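# Criss-cross stack four wooden strips with two arms

## Task

Four loose wooden strips, all the same colour, rest on the table between the two rows. Build a criss-cross stack from them: lay two strips flat on the table, parallel and next to each other with a space between them, then lay the remaining two flat on top, crossing over both lower strips, with a space between these upper two as well.

## Robot and tools

Robot: two six-joint arms, left_arm and right_arm, each with a two-finger parallel gripper. Base roots in the scene frame: left_arm at (+0.001, +0.258, 0) m with quat_wxyz (+0.998, 0, 0, +0.063); right_arm at (-0.026, -0.284, 0) m with quat_wxyz (+1.000, 0, 0, +0.024).

Scene frame: origin on the tabletop midway between the arms, +z up, +x pointing out over the table, and left_arm sits on the +y side. The arm names do not refer to left or right in any image. Gripper frame: the fingers extend along the gripper's +z axis and close along its y axis. end_effector_position is the pinch point between the pads, roughly 1 cm short of the fingertips. Each wrist also carries a camera on a mount that sticks out up to about 135 mm from the gripper axis, so leave room around the hand.

execute_actions(actions, pictures): actions is a list holding zero or one item. An empty list moves nothing and just reports the state. A move item is {"rows": [...], "steps": n}: rows holds 1 to 15 rows, steps is 1 to 15 (default 15), each step lasting 1/30 s. Each row is applied for one step; if there are fewer rows than steps, the final row keeps being used. A wait item is {"steps": n} with n up to 300, measured from the previous result, and your reply time counts toward it. pictures (true/false) chooses whether camera images come back.

Every row is one flat list of 14 numbers covering both arms, even if only one should move: left_arm waist, shoulder, elbow, wrist pitch, wrist yaw, wrist roll, opening, then right_arm in that same order. The six joint numbers are absolute target angles in radians, in each arm's own joint space, in the same form as the Joint positions line; they are not offsets. Opening is absolute in [-1, 1], -1 closed and +1 fully open. Stated joint ranges (rad): waist -2.618 to 3.054, shoulder 0.000 to 3.142, elbow 0.000 to 3.142, wrist pitch -1.571 to 1.571, wrist yaw -1.571 to 1.571, wrist roll -2.094 to 2.094. A call is rejected, and nothing is sent, if any target is more than 0.036 rad beyond a range end and also farther out than that joint currently is. True ends may sit up to 0.036 rad either side of these numbers; a target past the true end gets clipped there and the result may print "joint sent to its limit" (possibly about an earlier action). Missing that line proves nothing.

Motion: each joint's target is held within a fixed distance of its measured angle per step (waist 0.202, shoulder 0.258, elbow 0.238, wrist pitch 0.573, wrist yaw and roll 0.522 rad), and if a step would move the gripper more than 70 mm from where it is, all that arm's targets are pulled back proportionally. Distant targets therefore take several actions. Between calls the arms keep heading to the last row sent, until everything has nearly stopped or a step was HELD; after that only a new action continues the motion. Fingers already moving keep moving.

Results: the state line lists, for left_arm and right_arm, end_effector_position (m) and end_effector_quat_wxyz in the shared scene frame; the reported position may be off, more so at full reach. Joint positions and Joint velocities give one block per arm, six joints (rad, rad/s) followed by the pad gap in metres (0.094 fully open). grip_measured is the measured opening on the command scale, with a fixed per-gripper error of up to about 1 mm. "joint command not followed" means a clearance check altered or blocked some joint targets; HELD flags steps whose row was partly or wholly not sent. Joint torques follow the Joint positions order without the gripper, include gravity and friction, and are noisy and offset. MOTOR HOT appears from 75 °C; at 90 °C that arm halts for 10 s, and at 100 °C the arm goes limp and falls; these appear as OVER-TEMPERATURE FAULT. Avoid holding loads longer than needed.

Gripping: fingers go to the opening you write (except near ±1). To hold a strip, keep commanding about 0.03 below its grip_measured; a smaller margin grips more gently. Pad force caps at roughly 50 to 62 N, lower for very thin parts.

zoom_image(camera, region): camera is cam_high, cam_low, cam_left_wrist or cam_right_wrist; region is [x0, y0, x1, y1] in pixels from the top-left, at most 504 by 504. Full images: cam_high and cam_low 504x504, wrist cameras 616x616. read_manual(section) returns only the licence texts ("licences") and moves nothing. finished_scene(scene) ends and grades the given scene irreversibly; the stack must be complete and stable. Answering without any tool call ends everything.

Cautions: never push, drop or knock anything off the table; keep the two arms from colliding or pressing on each other; avoid slamming, slipping or forcing parts. Brief outside tugs on held parts or nudges to loose objects may happen, so check the stack before finishing.

Each tool is called after "Call:" in YAML: its name, and indented under it one key for each argument.

## Session

Call:
execute_actions:
  actions: []

Scene clock: 0.00 s of 5550.00 s.
left_arm: end_effector_position=(+0.3535, +0.3947, +0.3544) grip_measured=+1.000 end_effector_quat_wxyz=(+0.629, -0.022, +0.773, -0.084) | right_arm: end_effector_position=(+0.4103, +0.0892, +0.3267) grip_measured=+1.000 end_effector_quat_wxyz=(+0.753, -0.612, +0.241, -0.012)
Joint positions: left_arm=[ 0.582  1.185  1.126 -0.224  0.792  0.042  0.094] | right_arm=[ 0.468  1.935  1.396  0.709 -0.657 -1.107  0.094]
Joint velocities: left_arm=[-0.002 -0.012 -0.027 -0.022 -0.037  0.037  0.   ] | right_arm=[-0.017  0.002 -0.002  0.007 -0.007 -0.037  0.   ]
Joint torques (N m, as the arm reports them, + toward a larger angle): no reading

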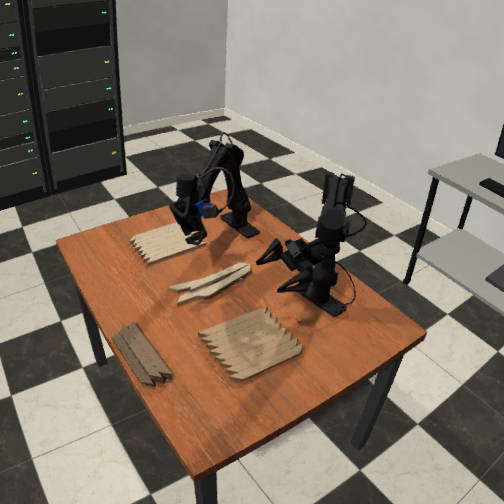

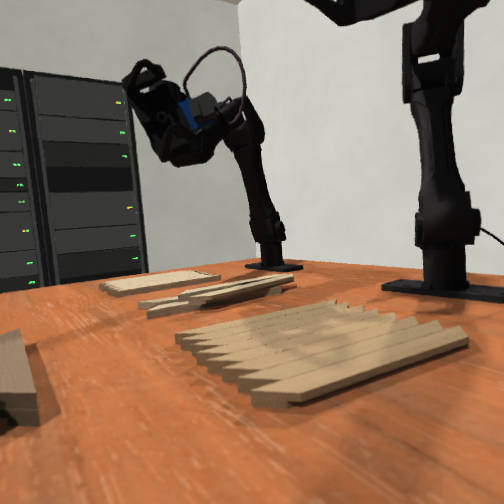

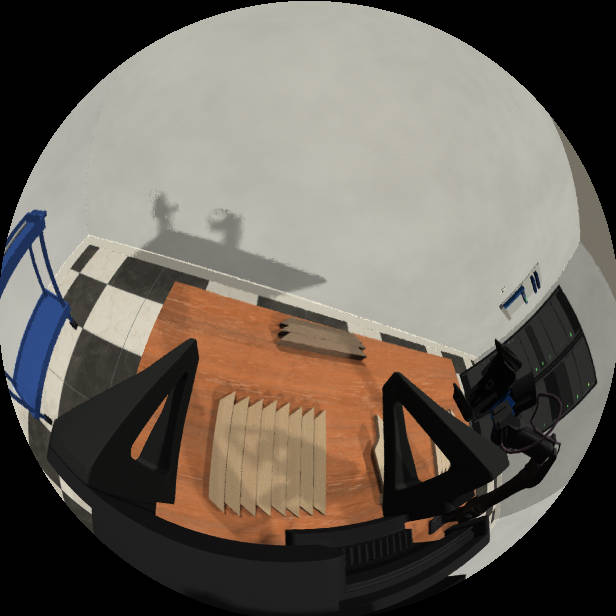

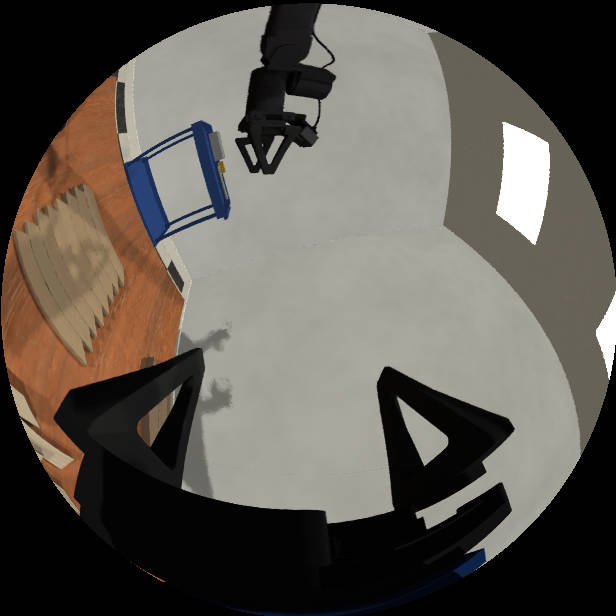

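Call:
execute_actions:
  actions:
    - {"rows":[[-0.2,1.3,1.5,-1.5,0,0,1,-0.6,1,1,-1,0,0,1]]}
  pictures: false

Call:
execute_actions:
  actions:
    - {"steps":15}
  pictures: false

Call:
execute_actions:
  actions:
    - {"rows":[[-0.82,1.81,1.82,-1.55,0,-0.7,1,-0.6,1,1,-1,0,0,1]]}
  pictures: false

Call:
execute_actions:
  actions:
    - {"steps":25}

Call:
zoom_image:
  camera: "cam_high"
  region: [130,220,290,330]

Scene clock: 7.33 s of 5550.00 s.
left_arm: end_effector_position=(+0.2718, +0.2257, +0.2391) grip_measured=+1.000 end_effector_quat_wxyz=(+0.176, +0.051, +0.982, -0.039) | right_arm: end_effector_position=(+0.4289, -0.2328, +0.2169) grip_measured=+1.000 end_effector_quat_wxyz=(+0.518, -0.238, +0.821, -0.025)
Joint positions: left_arm=[-0.205  1.316  1.473 -1.371  0.068  0.013  0.094] | right_arm=[-0.001  1.464  1.029 -0.053 -0.166 -0.418  0.094]
Joint velocities: left_arm=[ 0.007 -0.012 -0.007 -0.901 -0.432 -0.022  0.   ] | right_arm=[-1.228 -1.155 -0.173 -1.751  0.593  1.355  0.   ]
Joint torques (N m, as the arm reports them, + toward a larger angle): left_arm=[ 0.36 -4.88  8.67  1.03 -0.15 -0.12] | right_arm=[ 0.6  -8.43  5.15  1.55 -0.1   0.06]
Steps of this call (steps 1 to 90: nothing new was sent; then 3.83 s passed at rest; steps 91 to 105: all 15 steps of this action). Readings (joint positions):
91: left_arm=[0.550 1.200 1.174 -0.325 0.701 0.036] | right_arm=[0.462 1.920 1.380 0.681 -0.623 -1.071]
92: left_arm=[0.488 1.237 1.253 -0.442 0.592 0.029] | right_arm=[0.451 1.891 1.344 0.635 -0.583 -1.028]
94: left_arm=[0.342 1.304 1.403 -0.643 0.390 0.021] | right_arm=[0.404 1.829 1.271 0.544 -0.502 -0.944]
98: left_arm=[0.085 1.316 1.473 -0.950 0.198 0.016] | right_arm=[0.278 1.708 1.140 0.360 -0.354 -0.773]
105: the state above

Scene clock: 7.83 s of 5550.00 s.
left_arm: end_effector_position=(+0.2456, +0.2383, +0.2303) grip_measured=+1.000 end_effector_quat_wxyz=(+0.120, +0.045, +0.992, -0.008) | right_arm: end_effector_position=(+0.2187, -0.4319, +0.2151) grip_measured=+1.000 end_effector_quat_wxyz=(+0.331, +0.234, +0.909, -0.098)
Joint positions: left_arm=[-0.205  1.316  1.473 -1.486  0.009  0.011  0.094] | right_arm=[-0.599  1.012  1.02  -0.873 -0.008 -0.045  0.094]
Joint velocities: left_arm=[ 0.007  0.022 -0.022 -0.051 -0.022  0.037  0.   ] | right_arm=[ 0.007  0.007 -0.085 -0.813  0.081  0.154  0.   ]
Joint torques (N m, as the arm reports them, + toward a larger angle): left_arm=[ 0.31 -4.69  8.51  0.57 -0.06 -0.12] | right_arm=[-0.22 -2.13  3.94  1.18 -0.03  0.05]
Steps of this call (steps 1 to 15: the robot went on to your last target). Readings (joint positions):
1: left_arm=[-0.205 1.316 1.473 -1.398 0.055 0.012] | right_arm=[-0.045 1.424 1.025 -0.114 -0.148 -0.373]
2: left_arm=[-0.205 1.316 1.473 -1.419 0.045 0.012] | right_arm=[-0.090 1.382 1.022 -0.174 -0.131 -0.332]
4: left_arm=[-0.205 1.316 1.473 -1.447 0.031 0.011] | right_arm=[-0.181 1.296 1.020 -0.293 -0.103 -0.265]
8: left_arm=[-0.205 1.316 1.473 -1.474 0.016 0.011] | right_arm=[-0.366 1.124 1.020 -0.524 -0.063 -0.166]
15: the state above

Scene clock: 8.33 s of 5550.00 s.
left_arm: end_effector_position=(+0.2545, +0.0308, +0.1671) grip_measured=+1.000 end_effector_quat_wxyz=(-0.010, +0.038, +0.999, -0.002) | right_arm: end_effector_position=(+0.1988, -0.4198, +0.1939) grip_measured=+1.000 end_effector_quat_wxyz=(+0.278, +0.256, +0.923, -0.076)
Joint positions: left_arm=[-0.852  1.861  1.796 -1.519  0.016 -0.649  0.094] | right_arm=[-0.599  1.012  1.007 -0.982 -0.007 -0.009  0.094]
Joint velocities: left_arm=[ 0.198 -0.31   0.002 -0.11  -0.007 -0.271  0.   ] | right_arm=[-0.032  0.002 -0.012  0.007  0.037  0.037  0.   ]
Joint torques (N m, as the arm reports them, + toward a larger angle): left_arm=[  1.47 -10.53   8.16   0.03  -0.16  -0.12] | right_arm=[-0.12 -2.09  4.41  0.91  0.04  0.07]
Steps of this call (steps 1 to 15: all 15 steps of this action). Readings (joint positions):
1: left_arm=[-0.234 1.350 1.516 -1.526 -0.005 -0.069] | right_arm=[-0.599 1.012 1.017 -0.895 -0.008 -0.038]
2: left_arm=[-0.290 1.409 1.594 -1.556 -0.009 -0.157] | right_arm=[-0.599 1.012 1.013 -0.915 -0.007 -0.031]
4: left_arm=[-0.406 1.540 1.726 -1.544 -0.009 -0.308] | right_arm=[-0.599 1.012 1.008 -0.945 -0.007 -0.023]
8: left_arm=[-0.627 1.765 1.796 -1.514 -0.011 -0.507] | right_arm=[-0.599 1.012 1.007 -0.971 -0.007 -0.014]
15: the state above

Scene clock: 9.17 s of 5550.00 s.
left_arm: end_effector_position=(+0.2570, +0.0438, +0.1795) grip_measured=+1.000 end_effector_quat_wxyz=(+0.001, +0.003, +1.000, -0.006) | right_arm: end_effector_position=(+0.1986, -0.4196, +0.1937) grip_measured=+1.000 end_effector_quat_wxyz=(+0.277, +0.256, +0.923, -0.076)
Joint positions: left_arm=[-0.822  1.822  1.796 -1.537  0.008 -0.689  0.094] | right_arm=[-0.599  1.012  1.007 -0.983 -0.007 -0.007  0.094]
Joint velocities: left_arm=[-0.007 -0.002  0.007  0.022 -0.037 -0.037  0.   ] | right_arm=[-0.012 -0.012  0.007 -0.051 -0.037  0.037  0.   ]
Joint torques (N m, as the arm reports them, + toward a larger angle): left_arm=[ 0.1  -8.76  8.15  0.1  -0.09 -0.12] | right_arm=[-0.13 -2.06  4.4   0.89  0.04  0.07]
Steps of this call (steps 1 to 25: the robot went on to your last target). Readings (joint positions):
1: left_arm=[-0.845 1.850 1.796 -1.522 0.016 -0.657] | right_arm=[-0.599 1.012 1.007 -0.982 -0.007 -0.008]
2: left_arm=[-0.837 1.840 1.796 -1.525 0.014 -0.664] | right_arm=[-0.599 1.012 1.007 -0.982 -0.007 -0.008]
4: left_arm=[-0.825 1.826 1.796 -1.531 0.011 -0.673] | right_arm=[-0.599 1.012 1.007 -0.983 -0.007 -0.008]
8: left_arm=[-0.822 1.822 1.796 -1.536 0.008 -0.683] | right_arm=[-0.599 1.012 1.007 -0.983 -0.007 -0.007]
25: the state above

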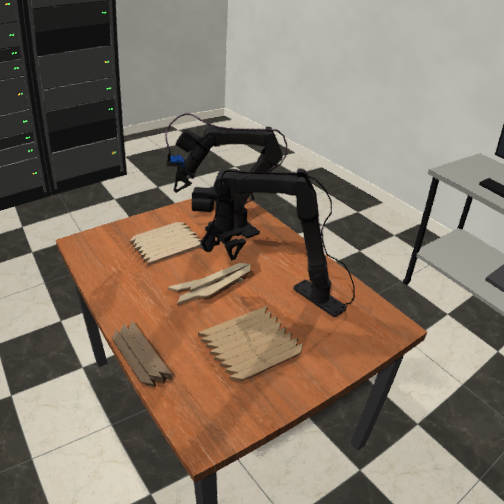

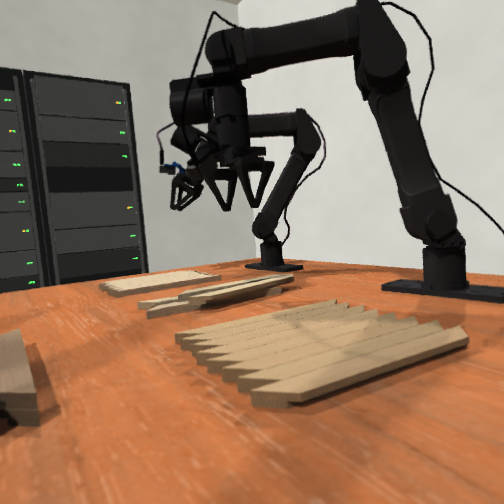

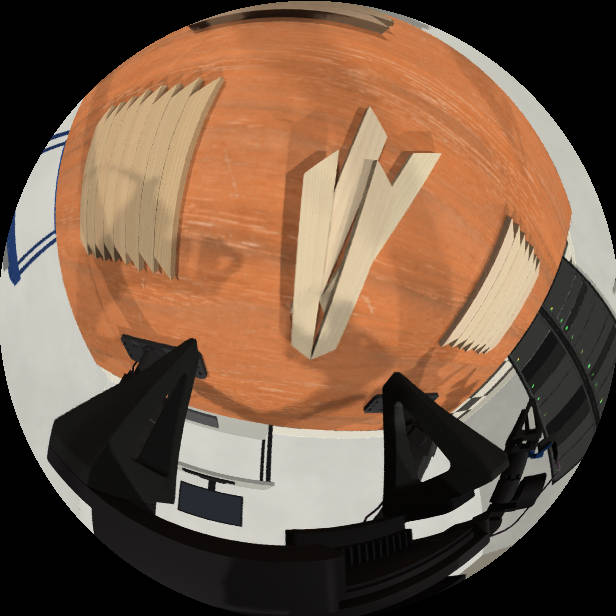

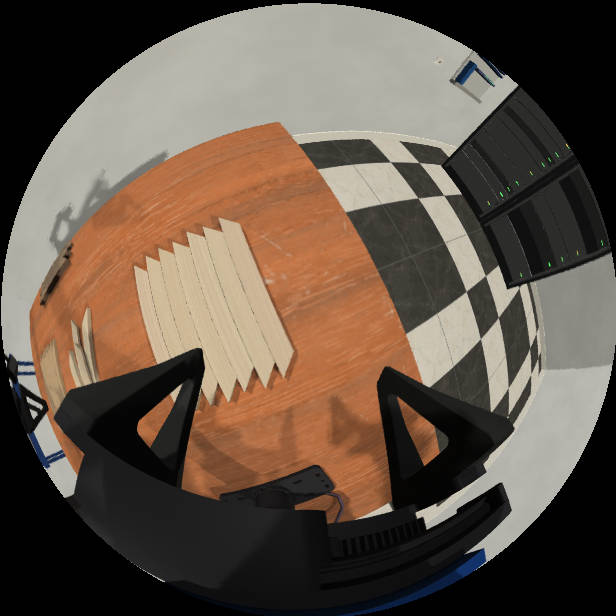

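Region (130, 220, 290, 330) of cam_high's 504x504 image, scaled by 3.150, with more detail than that image has; it fills the top 346 rows of this view, and the rest is white.

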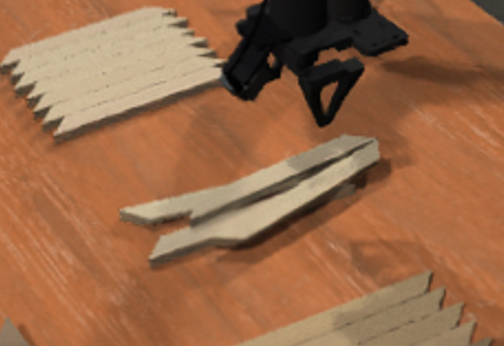

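Call:
execute_actions:
  actions:
    - {"rows":[[-0.783,1.945,1.5,-1.112,0,-0.66,0.2,-0.6,1,1,-1,0,0,1]]}
  pictures: false

Call:
execute_actions:
  actions:
    - {"steps":15}

Call:
zoom_image:
  camera: "cam_low"
  region: [120,220,320,340]

Scene clock: 13.23 s of 5550.00 s.
left_arm: end_effector_position=(+0.2803, +0.0408, +0.0522) grip_measured=+0.203 end_effector_quat_wxyz=(-0.025, -0.006, +1.000, +0.014) | right_arm: end_effector_position=(+0.1985, -0.4196, +0.1937) grip_measured=+1.000 end_effector_quat_wxyz=(+0.277, +0.256, +0.923, -0.076)
Joint positions: left_arm=[-0.787  1.973  1.488 -1.141  0.008 -0.672  0.056] | right_arm=[-0.599  1.012  1.007 -0.984 -0.007 -0.007  0.094]
Joint velocities: left_arm=[ 0.002 -0.183 -0.012  0.125 -0.007  0.139 -0.   ] | right_arm=[-0.002 -0.022 -0.002 -0.022 -0.037  0.037  0.   ]
Joint torques (N m, as the arm reports them, + toward a larger angle): left_arm=[  0.19 -10.28   6.98   0.2   -0.08   0.11] | right_arm=[-0.12 -2.08  4.4   0.89  0.04  0.07]
Steps of this call (steps 1 to 15: the robot went on to your last target; steps 16 to 90: nothing new was sent; then 0.57 s passed at rest; steps 91 to 105: all 15 steps of this action). Readings (joint positions):
91: left_arm=[-0.820 1.821 1.771 -1.501 0.008 -0.688] | right_arm=[-0.599 1.012 1.007 -0.984 -0.007 -0.007]
92: left_arm=[-0.817 1.820 1.732 -1.451 0.008 -0.687] | right_arm=[-0.599 1.012 1.007 -0.984 -0.007 -0.007]
94: left_arm=[-0.807 1.848 1.639 -1.359 0.008 -0.683] | right_arm=[-0.599 1.012 1.007 -0.984 -0.007 -0.007]
98: left_arm=[-0.789 1.963 1.509 -1.218 0.008 -0.676] | right_arm=[-0.599 1.012 1.007 -0.984 -0.007 -0.007]
105: the state above

Scene clock: 13.73 s of 5550.00 s.
left_arm: end_effector_position=(+0.2843, +0.0376, +0.0556) grip_measured=+0.203 end_effector_quat_wxyz=(-0.013, -0.005, +1.000, +0.005) | right_arm: end_effector_position=(+0.1985, -0.4196, +0.1937) grip_measured=+1.000 end_effector_quat_wxyz=(+0.277, +0.256, +0.923, -0.076)
Joint positions: left_arm=[-0.787  1.963  1.488 -1.123  0.008 -0.671  0.056] | right_arm=[-0.599  1.012  1.007 -0.984 -0.007 -0.007  0.094]
Joint velocities: left_arm=[-0.002 -0.002 -0.002  0.051  0.037 -0.007 -0.001] | right_arm=[-0.012  0.017  0.002 -0.095 -0.037 -0.037  0.   ]
Joint torques (N m, as the arm reports them, + toward a larger angle): left_arm=[  0.2  -10.32   7.02   0.3   -0.08   0.12] | right_arm=[-0.13 -2.08  4.41  0.89  0.04  0.06]
Steps of this call (steps 1 to 15: the robot went on to your last target). Readings (joint positions):
1: left_arm=[-0.787 1.968 1.488 -1.137 0.008 -0.671] | right_arm=[-0.599 1.012 1.007 -0.984 -0.007 -0.007]
2: left_arm=[-0.787 1.965 1.488 -1.134 0.008 -0.671] | right_arm=[-0.599 1.012 1.007 -0.984 -0.007 -0.007]
4: left_arm=[-0.787 1.963 1.488 -1.130 0.008 -0.671] | right_arm=[-0.599 1.012 1.007 -0.984 -0.007 -0.007]
8: left_arm=[-0.787 1.963 1.488 -1.125 0.008 -0.671] | right_arm=[-0.599 1.012 1.007 -0.984 -0.007 -0.007]
15: the state above

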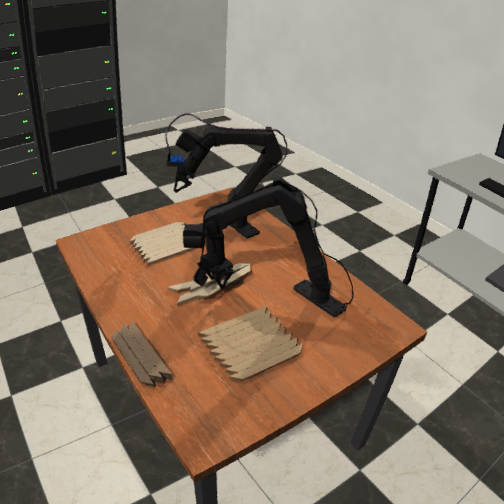

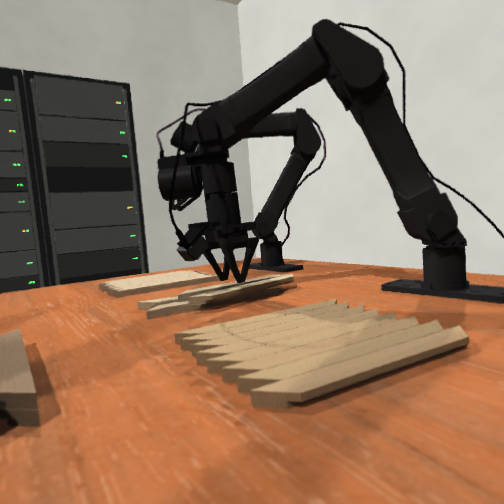

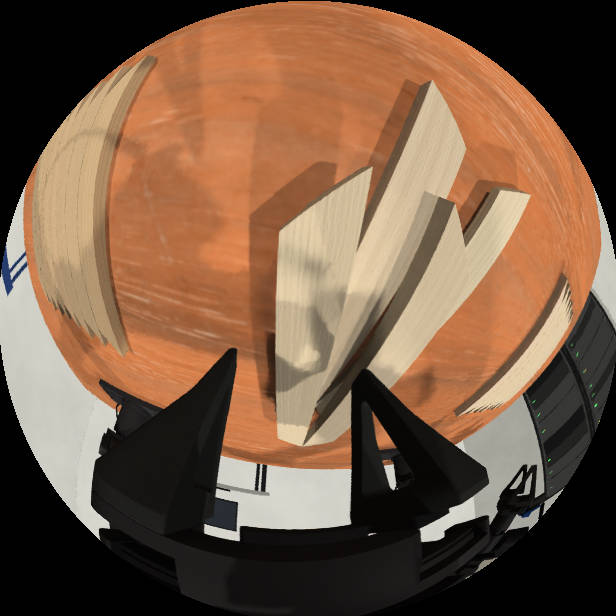

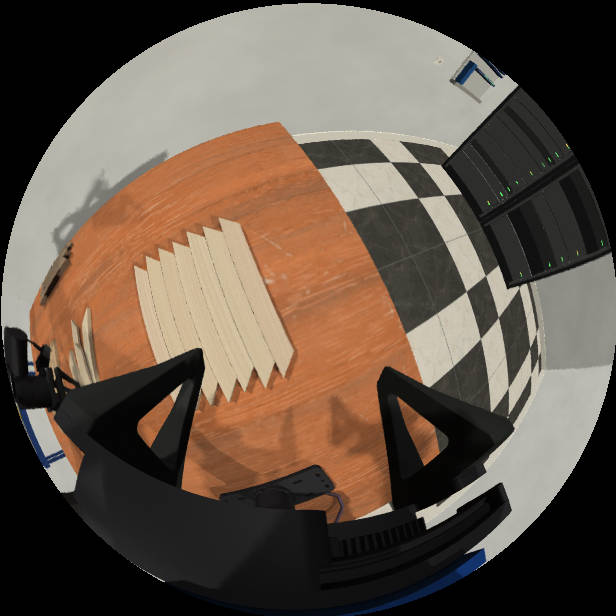

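Region (120, 220, 320, 340) of cam_low's 504x504 image, scaled by 2.520, with more detail than that image has; it fills the top 302 rows of this view, and the rest is white.

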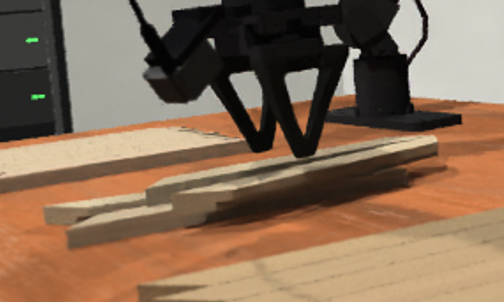

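Call:
execute_actions:
  actions:
    - {"rows":[[-0.81,1.958,1.46,-1.05,0,-0.8,-0.05,-0.6,1,1,-1,0,0,1]]}
  pictures: false

Call:
execute_actions:
  actions:
    - {"rows":[[-0.81,1.972,1.42,-0.99,0,-0.8,-0.05,-0.6,1,1,-1,0,0,1]]}

Scene clock: 17.73 s of 5550.00 s.
left_arm: end_effector_position=(+0.2880, +0.0264, +0.0513) grip_measured=-0.047 end_effector_quat_wxyz=(+0.004, -0.053, +0.999, -0.008) | right_arm: end_effector_position=(+0.1985, -0.4196, +0.1937) grip_measured=+1.000 end_effector_quat_wxyz=(+0.277, +0.256, +0.923, -0.076)
Joint positions: left_arm=[-0.805  1.963  1.47  -1.062  0.007 -0.784  0.045] | right_arm=[-0.599  1.012  1.007 -0.984 -0.007 -0.007  0.094]
Joint velocities: left_arm=[-0.007  0.012 -0.007 -0.051 -0.066 -0.022 -0.   ] | right_arm=[-0.002  0.002 -0.012 -0.095 -0.051 -0.168  0.   ]
Joint torques (N m, as the arm reports them, + toward a larger angle): left_arm=[-0.37 -9.47  5.02  0.4  -0.07 -0.11] | right_arm=[-0.11 -2.08  4.4   0.89  0.04  0.06]
Steps of this call (steps 1 to 15: the robot went on to your last target; steps 16 to 90: nothing new was sent; then 0.50 s passed at rest; steps 91 to 105: all 15 steps of this action). Readings (joint positions):
91: left_arm=[-0.788 1.963 1.485 -1.115 0.008 -0.690] | right_arm=[-0.599 1.012 1.007 -0.984 -0.007 -0.007]
92: left_arm=[-0.791 1.963 1.481 -1.104 0.007 -0.710] | right_arm=[-0.599 1.012 1.007 -0.984 -0.007 -0.007]
94: left_arm=[-0.799 1.963 1.473 -1.087 0.007 -0.738] | right_arm=[-0.599 1.012 1.007 -0.984 -0.007 -0.007]
98: left_arm=[-0.805 1.963 1.470 -1.072 0.007 -0.768] | right_arm=[-0.599 1.012 1.007 -0.984 -0.007 -0.007]
105: the state above

Scene clock: 18.23 s of 5550.00 s.
left_arm: end_effector_position=(+0.2879, +0.0266, +0.0369) grip_measured=-0.047 end_effector_quat_wxyz=(+0.005, -0.055, +0.998, -0.009) | right_arm: end_effector_position=(+0.1985, -0.4196, +0.1937) grip_measured=+1.000 end_effector_quat_wxyz=(+0.277, +0.256, +0.923, -0.076)
Joint positions: left_arm=[-0.805  1.974  1.427 -1.005  0.007 -0.789  0.045] | right_arm=[-0.599  1.012  1.007 -0.984 -0.007 -0.007  0.094]
Joint velocities: left_arm=[-0.012 -0.002  0.002 -0.037  0.066 -0.022 -0.001] | right_arm=[-0.002  0.002  0.007  0.022  0.007 -0.051  0.   ]
Joint torques (N m, as the arm reports them, + toward a larger angle): left_arm=[-0.38 -9.29  5.19  0.43 -0.07 -0.12] | right_arm=[-0.13 -2.08  4.4   0.89  0.04  0.06]
Steps of this call (steps 1 to 15: all 15 steps of this action). Readings (joint positions):
1: left_arm=[-0.805 1.963 1.463 -1.051 0.007 -0.786] | right_arm=[-0.599 1.012 1.007 -0.984 -0.007 -0.007]
2: left_arm=[-0.805 1.963 1.454 -1.038 0.007 -0.786] | right_arm=[-0.599 1.012 1.007 -0.984 -0.007 -0.007]
4: left_arm=[-0.805 1.968 1.437 -1.024 0.007 -0.787] | right_arm=[-0.599 1.012 1.007 -0.984 -0.007 -0.007]
8: left_arm=[-0.805 1.974 1.427 -1.014 0.007 -0.788] | right_arm=[-0.599 1.012 1.007 -0.984 -0.007 -0.007]
15: the state above

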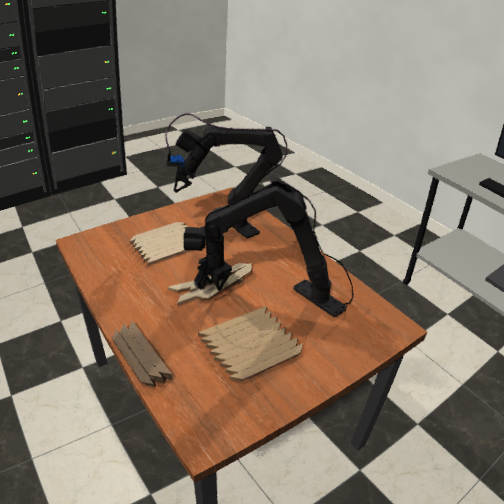

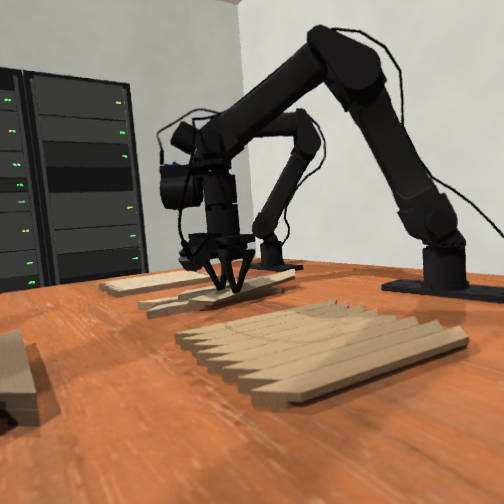

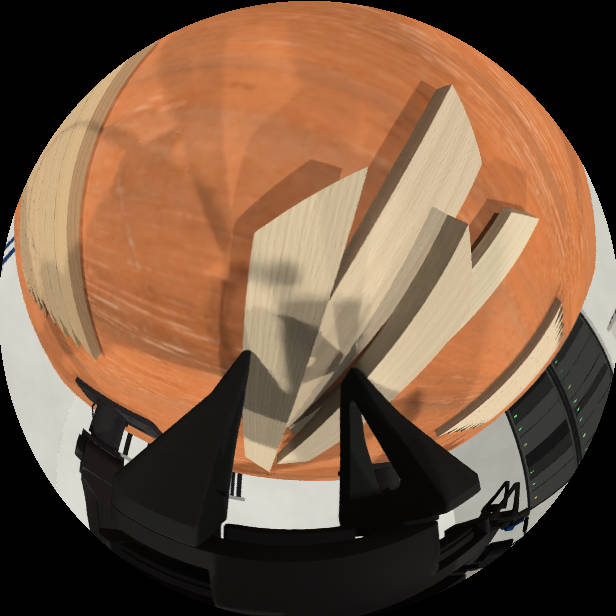

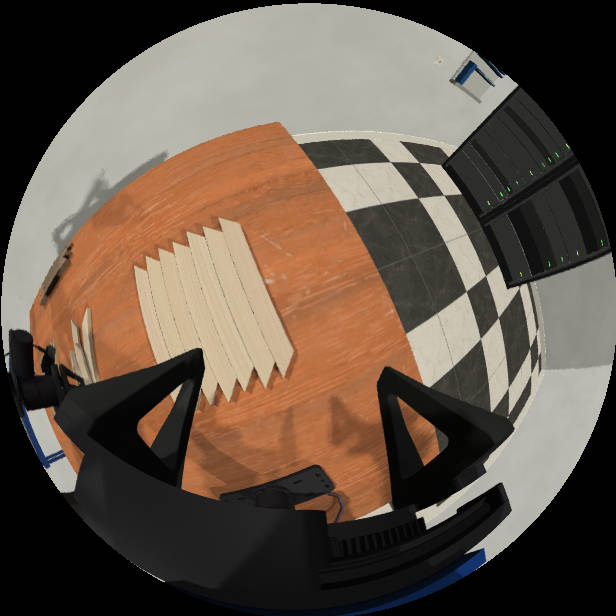

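Call:
execute_actions:
  actions:
    - {"rows":[[-0.815,1.89,1.33,-0.98,0,-0.83,-0.1,-0.6,1,1,-1,0,0,1]]}
  pictures: false

Call:
execute_actions:
  actions:
    - {"rows":[[-0.815,1.91,1.295,-0.935,0,-0.83,-0.1,-0.6,1,1,-1,0,0,1]]}

Scene clock: 21.67 s of 5550.00 s.
left_arm: end_effector_position=(+0.2718, +0.0385, +0.0364) grip_measured=-0.097 end_effector_quat_wxyz=(+0.001, -0.068, +0.998, -0.005) | right_arm: end_effector_position=(+0.1984, -0.4195, +0.1936) grip_measured=+1.000 end_effector_quat_wxyz=(+0.277, +0.257, +0.923, -0.076)
Joint positions: left_arm=[-0.808  1.912  1.339 -0.989  0.006 -0.818  0.042] | right_arm=[-0.599  1.012  1.007 -0.984 -0.007 -0.007  0.094]
Joint velocities: left_arm=[-0.022  0.012  0.022  0.037 -0.022  0.037 -0.001] | right_arm=[ 0.002 -0.012  0.002 -0.022  0.007 -0.037  0.   ]
Joint torques (N m, as the arm reports them, + toward a larger angle): left_arm=[ -0.56 -10.1    5.     0.35  -0.06  -0.13] | right_arm=[-0.12 -2.08  4.4   0.89  0.04  0.07]
Steps of this call (steps 1 to 15: the robot went on to your last target; steps 16 to 88: nothing new was sent; steps 89 to 103: all 15 steps of this action). Readings (joint positions):
89: left_arm=[-0.805 1.964 1.410 -0.989 0.006 -0.794] | right_arm=[-0.599 1.012 1.007 -0.984 -0.007 -0.007]
90: left_arm=[-0.805 1.947 1.383 -0.981 0.006 -0.799] | right_arm=[-0.599 1.012 1.007 -0.984 -0.007 -0.007]
92: left_arm=[-0.806 1.921 1.347 -0.988 0.006 -0.807] | right_arm=[-0.599 1.012 1.007 -0.984 -0.007 -0.007]
96: left_arm=[-0.807 1.912 1.339 -0.989 0.006 -0.814] | right_arm=[-0.599 1.012 1.007 -0.984 -0.007 -0.007]
103: the state above

Scene clock: 22.17 s of 5550.00 s.
left_arm: end_effector_position=(+0.2706, +0.0395, +0.0286) grip_measured=-0.097 end_effector_quat_wxyz=(+0.003, -0.069, +0.998, -0.007) | right_arm: end_effector_position=(+0.1984, -0.4195, +0.1936) grip_measured=+1.000 end_effector_quat_wxyz=(+0.277, +0.257, +0.923, -0.076)
Joint positions: left_arm=[-0.808  1.912  1.306 -0.95   0.006 -0.819  0.042] | right_arm=[-0.599  1.012  1.007 -0.984 -0.007 -0.007  0.094]
Joint velocities: left_arm=[ 0.002 -0.007  0.002  0.022 -0.022  0.051 -0.001] | right_arm=[-0.007 -0.007  0.002 -0.037  0.007 -0.007  0.   ]
Joint torques (N m, as the arm reports them, + toward a larger angle): left_arm=[-0.52 -8.72  4.8   0.39 -0.06 -0.12] | right_arm=[-0.14 -2.09  4.39  0.89  0.04  0.06]
Steps of this call (steps 1 to 15: all 15 steps of this action). Readings (joint positions):
1: left_arm=[-0.808 1.912 1.333 -0.980 0.006 -0.818] | right_arm=[-0.599 1.012 1.007 -0.984 -0.007 -0.007]
2: left_arm=[-0.808 1.912 1.326 -0.971 0.006 -0.818] | right_arm=[-0.599 1.012 1.007 -0.984 -0.007 -0.007]
4: left_arm=[-0.808 1.912 1.310 -0.961 0.006 -0.819] | right_arm=[-0.599 1.012 1.007 -0.984 -0.007 -0.007]
8: left_arm=[-0.808 1.912 1.306 -0.956 0.006 -0.819] | right_arm=[-0.599 1.012 1.007 -0.984 -0.007 -0.007]
15: the state above

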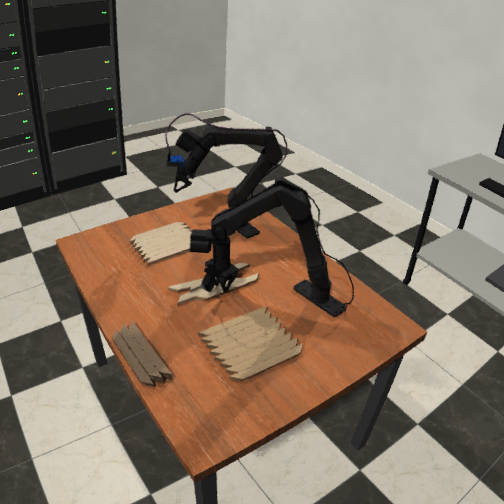

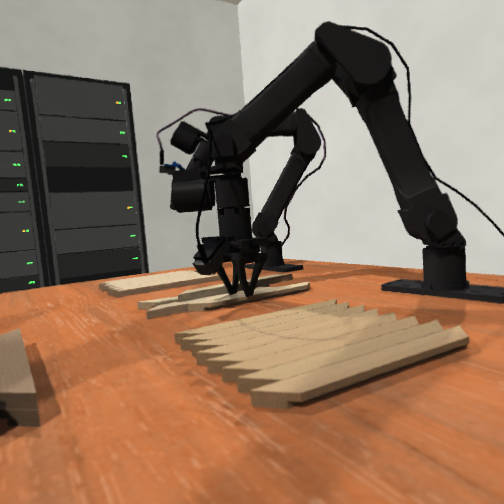

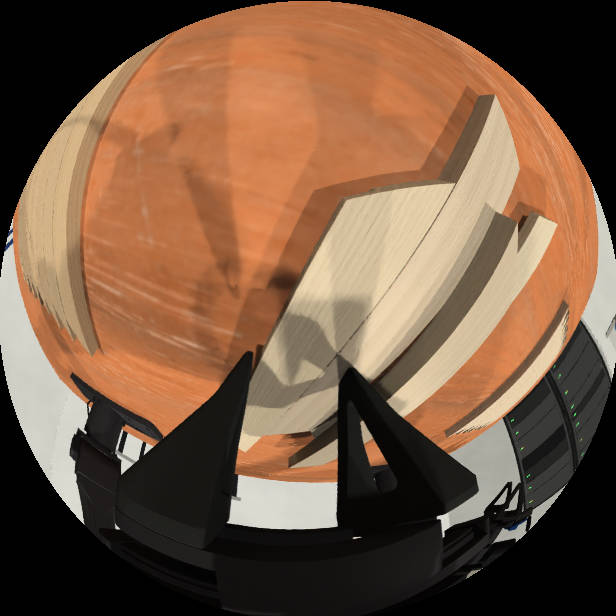

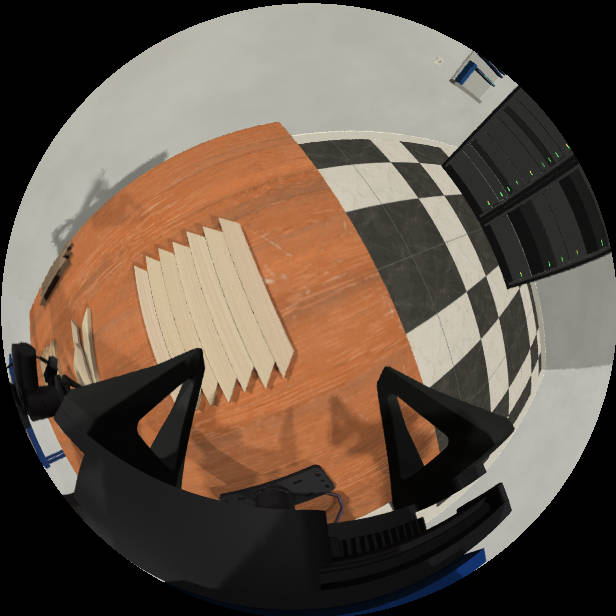

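Call:
execute_actions:
  actions:
    - {"rows":[[-0.815,1.87,1.45,-1.13,0,-0.7,0.05,-0.6,1,1,-1,0,0,1]],"steps":10}
  pictures: false

Call:
execute_actions:
  actions:
    - {"rows":[[-0.87,1.96,1.58,-1.14,0,-0.69,0.05,-0.6,1,1,-1,0,0,1],[-0.87,1.96,1.58,-1.14,0,-0.69,0.05,-0.6,1,1,-1,0,0,1],[-0.87,1.96,1.58,-1.14,0,-0.69,0.05,-0.6,1,1,-1,0,0,1],[-0.918,2.02,1.675,-1.14,0,-0.69,0.05,-0.6,1,1,-1,0,0,1],[-0.918,2.05,1.675,-1.14,0,-0.69,0.05,-0.6,1,1,-1,0,0,1],[-0.918,2.07,1.675,-1.14,0,-0.69,0.05,-0.6,1,1,-1,0,0,1]]}

Scene clock: 26.20 s of 5550.00 s.
left_arm: end_effector_position=(+0.2777, +0.0338, +0.0725) grip_measured=+0.047 end_effector_quat_wxyz=(+0.014, -0.021, +1.000, -0.015) | right_arm: end_effector_position=(+0.1984, -0.4195, +0.1936) grip_measured=+1.000 end_effector_quat_wxyz=(+0.277, +0.257, +0.923, -0.076)
Joint positions: left_arm=[-0.808  1.875  1.436 -1.091  0.006 -0.723  0.049] | right_arm=[-0.599  1.012  1.007 -0.984 -0.007 -0.007  0.094]
Joint velocities: left_arm=[-0.042 -0.012 -0.017 -0.183  0.022  0.037 -0.002] | right_arm=[-0.002  0.017  0.022  0.022  0.037 -0.007  0.   ]
Joint torques (N m, as the arm reports them, + toward a larger angle): left_arm=[-0.53 -8.91  7.3   0.19 -0.06  0.11] | right_arm=[-0.12 -2.08  4.4   0.89  0.03  0.06]
Steps of this call (steps 1 to 15: the robot went on to your last target; steps 16 to 90: nothing new was sent; then 0.70 s passed at rest; steps 91 to 100: all 10 steps of this action). Readings (joint positions):
91: left_arm=[-0.808 1.915 1.327 -0.979 0.006 -0.802] | right_arm=[-0.599 1.012 1.007 -0.984 -0.007 -0.007]
92: left_arm=[-0.808 1.917 1.357 -1.016 0.006 -0.784] | right_arm=[-0.599 1.012 1.007 -0.984 -0.007 -0.007]
94: left_arm=[-0.808 1.905 1.407 -1.049 0.006 -0.757] | right_arm=[-0.599 1.012 1.007 -0.984 -0.007 -0.007]
98: left_arm=[-0.808 1.876 1.436 -1.078 0.006 -0.730] | right_arm=[-0.599 1.012 1.007 -0.984 -0.007 -0.007]
100: the state above

Scene clock: 26.70 s of 5550.00 s.
left_arm: end_effector_position=(+0.2817, -0.0296, +0.0539) grip_measured=+0.047 end_effector_quat_wxyz=(+0.005, +0.048, +0.999, -0.009) | right_arm: end_effector_position=(+0.1984, -0.4195, +0.1936) grip_measured=+1.000 end_effector_quat_wxyz=(+0.277, +0.257, +0.923, -0.076)
Joint positions: left_arm=[-0.924  2.083  1.657 -1.126  0.006 -0.702  0.049] | right_arm=[-0.599  1.012  1.007 -0.984 -0.007 -0.007  0.094]
Joint velocities: left_arm=[-0.007 -0.007 -0.012  0.022  0.022  0.007  0.   ] | right_arm=[-0.012 -0.002  0.007  0.022  0.037 -0.095  0.   ]
Joint torques (N m, as the arm reports them, + toward a larger angle): left_arm=[  0.39 -11.09   7.64   0.09  -0.06   0.12] | right_arm=[-0.13 -2.07  4.39  0.89  0.04  0.06]
Steps of this call (steps 1 to 15: all 15 steps of this action). Readings (joint positions):
1: left_arm=[-0.813 1.889 1.459 -1.118 0.004 -0.720] | right_arm=[-0.599 1.012 1.007 -0.984 -0.007 -0.007]
2: left_arm=[-0.823 1.912 1.497 -1.133 0.002 -0.717] | right_arm=[-0.599 1.012 1.007 -0.984 -0.007 -0.007]
4: left_arm=[-0.854 1.957 1.565 -1.136 0.000 -0.711] | right_arm=[-0.599 1.012 1.007 -0.984 -0.007 -0.007]
8: left_arm=[-0.919 2.048 1.657 -1.118 0.004 -0.704] | right_arm=[-0.599 1.012 1.007 -0.984 -0.007 -0.007]
15: the state above

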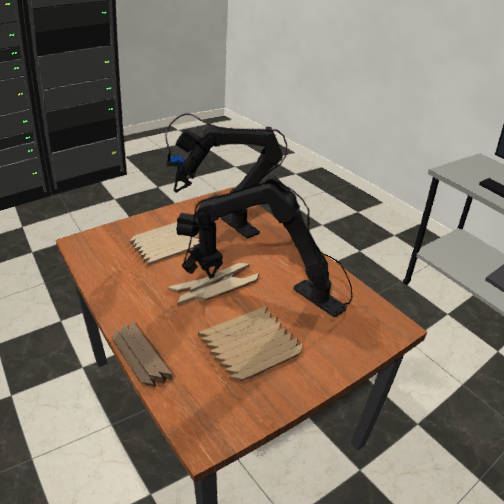

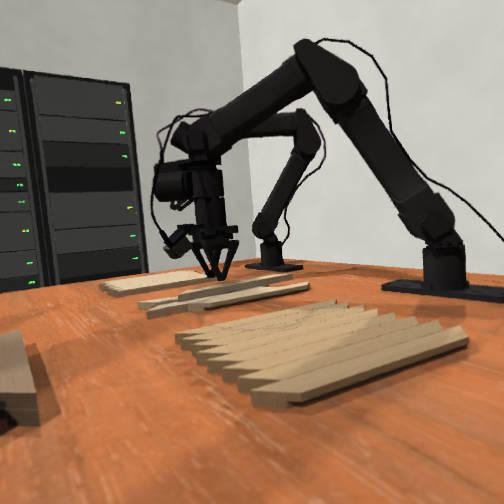

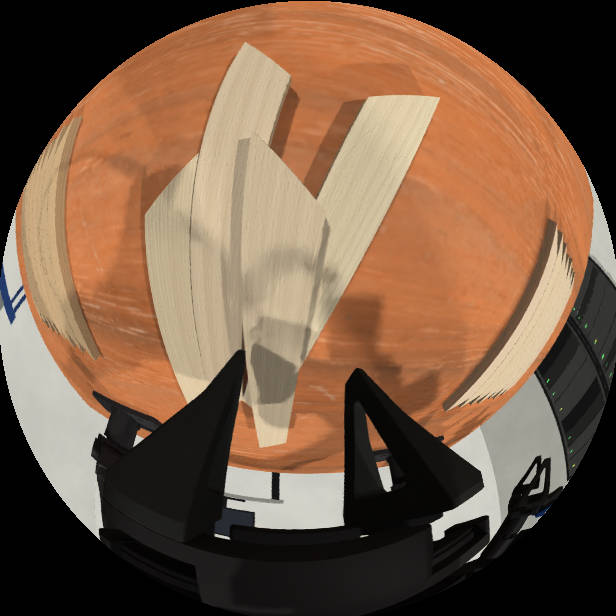

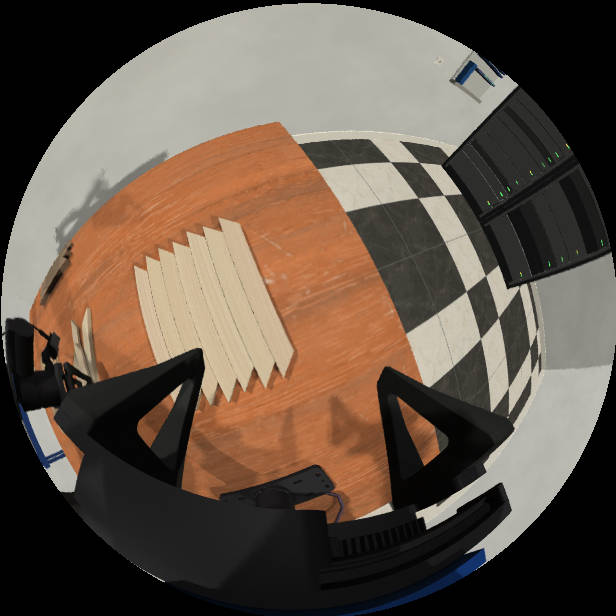

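Call:
execute_actions:
  actions:
    - {"rows":[[-0.893,2.05,1.585,-1.07,0,-0.74,0.05,-0.6,1,1,-1,0,0,1]],"steps":10}
  pictures: false

Call:
execute_actions:
  actions:
    - {"rows":[[-0.893,2.075,1.54,-1.03,0,-0.74,0.05,-0.6,1,1,-1,0,0,1]]}

Scene clock: 29.83 s of 5550.00 s.
left_arm: end_effector_position=(+0.2831, -0.0147, +0.0426) grip_measured=+0.047 end_effector_quat_wxyz=(-0.000, +0.021, +1.000, -0.004) | right_arm: end_effector_position=(+0.1984, -0.4195, +0.1936) grip_measured=+1.000 end_effector_quat_wxyz=(+0.277, +0.257, +0.923, -0.076)
Joint positions: left_arm=[-0.895  2.07   1.592 -1.088  0.006 -0.726  0.049] | right_arm=[-0.599  1.012  1.007 -0.984 -0.007 -0.007  0.094]
Joint velocities: left_arm=[ 0.002 -0.002 -0.012 -0.022 -0.066 -0.022 -0.   ] | right_arm=[ 0.007 -0.007  0.007 -0.007  0.037 -0.037  0.   ]
Joint torques (N m, as the arm reports them, + toward a larger angle): left_arm=[  0.12 -11.23   5.38   0.34  -0.07  -0.12] | right_arm=[-0.12 -2.08  4.4   0.89  0.04  0.06]
Steps of this call (steps 1 to 15: the robot went on to your last target; steps 16 to 84: nothing new was sent; steps 85 to 94: all 10 steps of this action). Readings (joint positions):
85: left_arm=[-0.922 2.079 1.646 -1.114 0.007 -0.706] | right_arm=[-0.599 1.012 1.007 -0.984 -0.007 -0.007]
86: left_arm=[-0.919 2.073 1.628 -1.102 0.007 -0.710] | right_arm=[-0.599 1.012 1.007 -0.984 -0.007 -0.007]
88: left_arm=[-0.908 2.070 1.605 -1.098 0.007 -0.717] | right_arm=[-0.599 1.012 1.007 -0.984 -0.007 -0.007]
92: left_arm=[-0.895 2.070 1.592 -1.093 0.006 -0.725] | right_arm=[-0.599 1.012 1.007 -0.984 -0.007 -0.007]
94: the state above

Scene clock: 30.33 s of 5550.00 s.
left_arm: end_effector_position=(+0.2808, -0.0126, +0.0298) grip_measured=+0.047 end_effector_quat_wxyz=(-0.003, +0.020, +1.000, -0.002) | right_arm: end_effector_position=(+0.1984, -0.4195, +0.1936) grip_measured=+1.000 end_effector_quat_wxyz=(+0.277, +0.257, +0.923, -0.076)
Joint positions: left_arm=[-0.895  2.077  1.55  -1.045  0.007 -0.729  0.049] | right_arm=[-0.599  1.012  1.007 -0.984 -0.007 -0.007  0.094]
Joint velocities: left_arm=[-0.012 -0.002 -0.002  0.037  0.022 -0.037 -0.   ] | right_arm=[ 0.007  0.022 -0.002  0.022 -0.022  0.007  0.   ]
Joint torques (N m, as the arm reports them, + toward a larger angle): left_arm=[  0.11 -10.05   5.05   0.41  -0.07  -0.12] | right_arm=[-0.11 -2.07  4.39  0.89  0.04  0.06]
Steps of this call (steps 1 to 15: all 15 steps of this action). Readings (joint positions):
1: left_arm=[-0.895 2.070 1.585 -1.077 0.006 -0.726] | right_arm=[-0.599 1.012 1.007 -0.984 -0.007 -0.007]
2: left_arm=[-0.895 2.070 1.576 -1.067 0.006 -0.727] | right_arm=[-0.599 1.012 1.007 -0.984 -0.007 -0.007]
4: left_arm=[-0.895 2.073 1.557 -1.057 0.006 -0.728] | right_arm=[-0.599 1.012 1.007 -0.984 -0.007 -0.007]
8: left_arm=[-0.895 2.077 1.550 -1.050 0.007 -0.729] | right_arm=[-0.599 1.012 1.007 -0.984 -0.007 -0.007]
15: the state above

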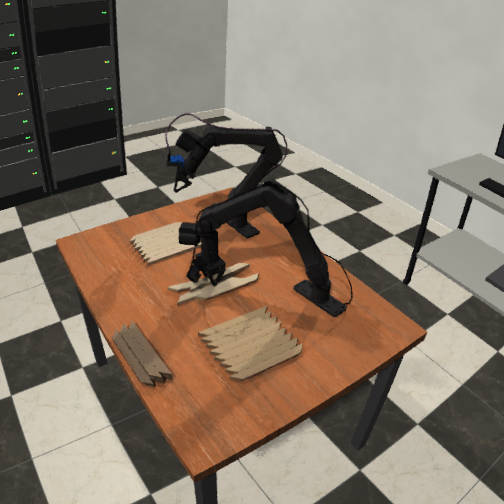

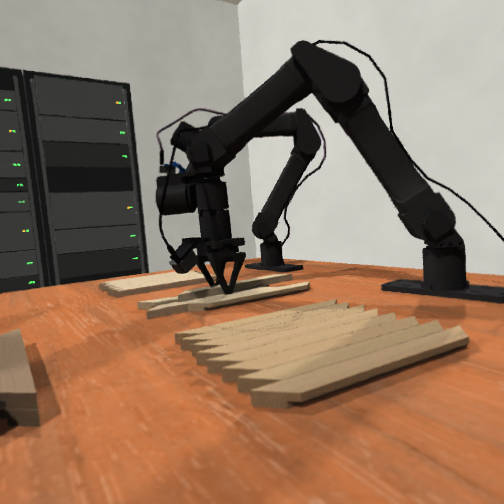

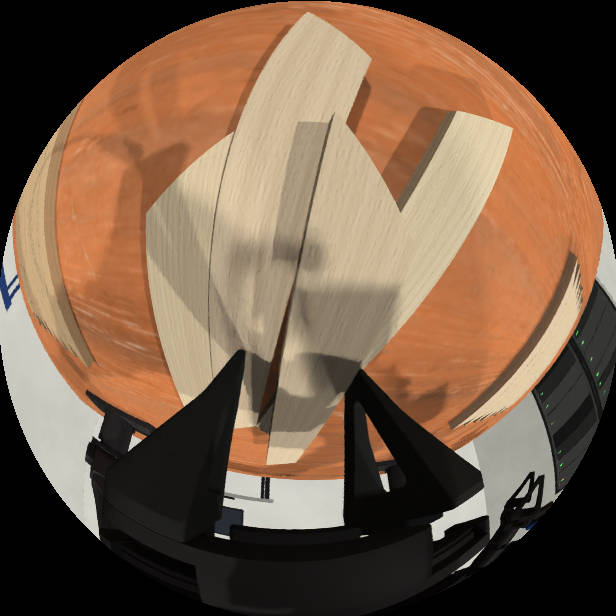

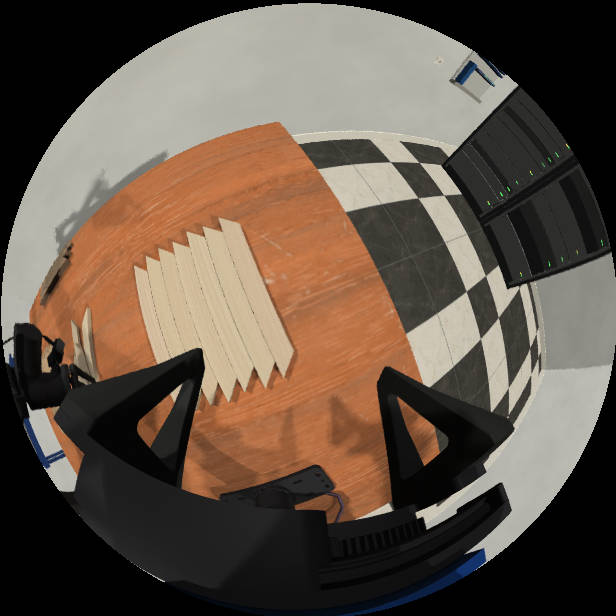

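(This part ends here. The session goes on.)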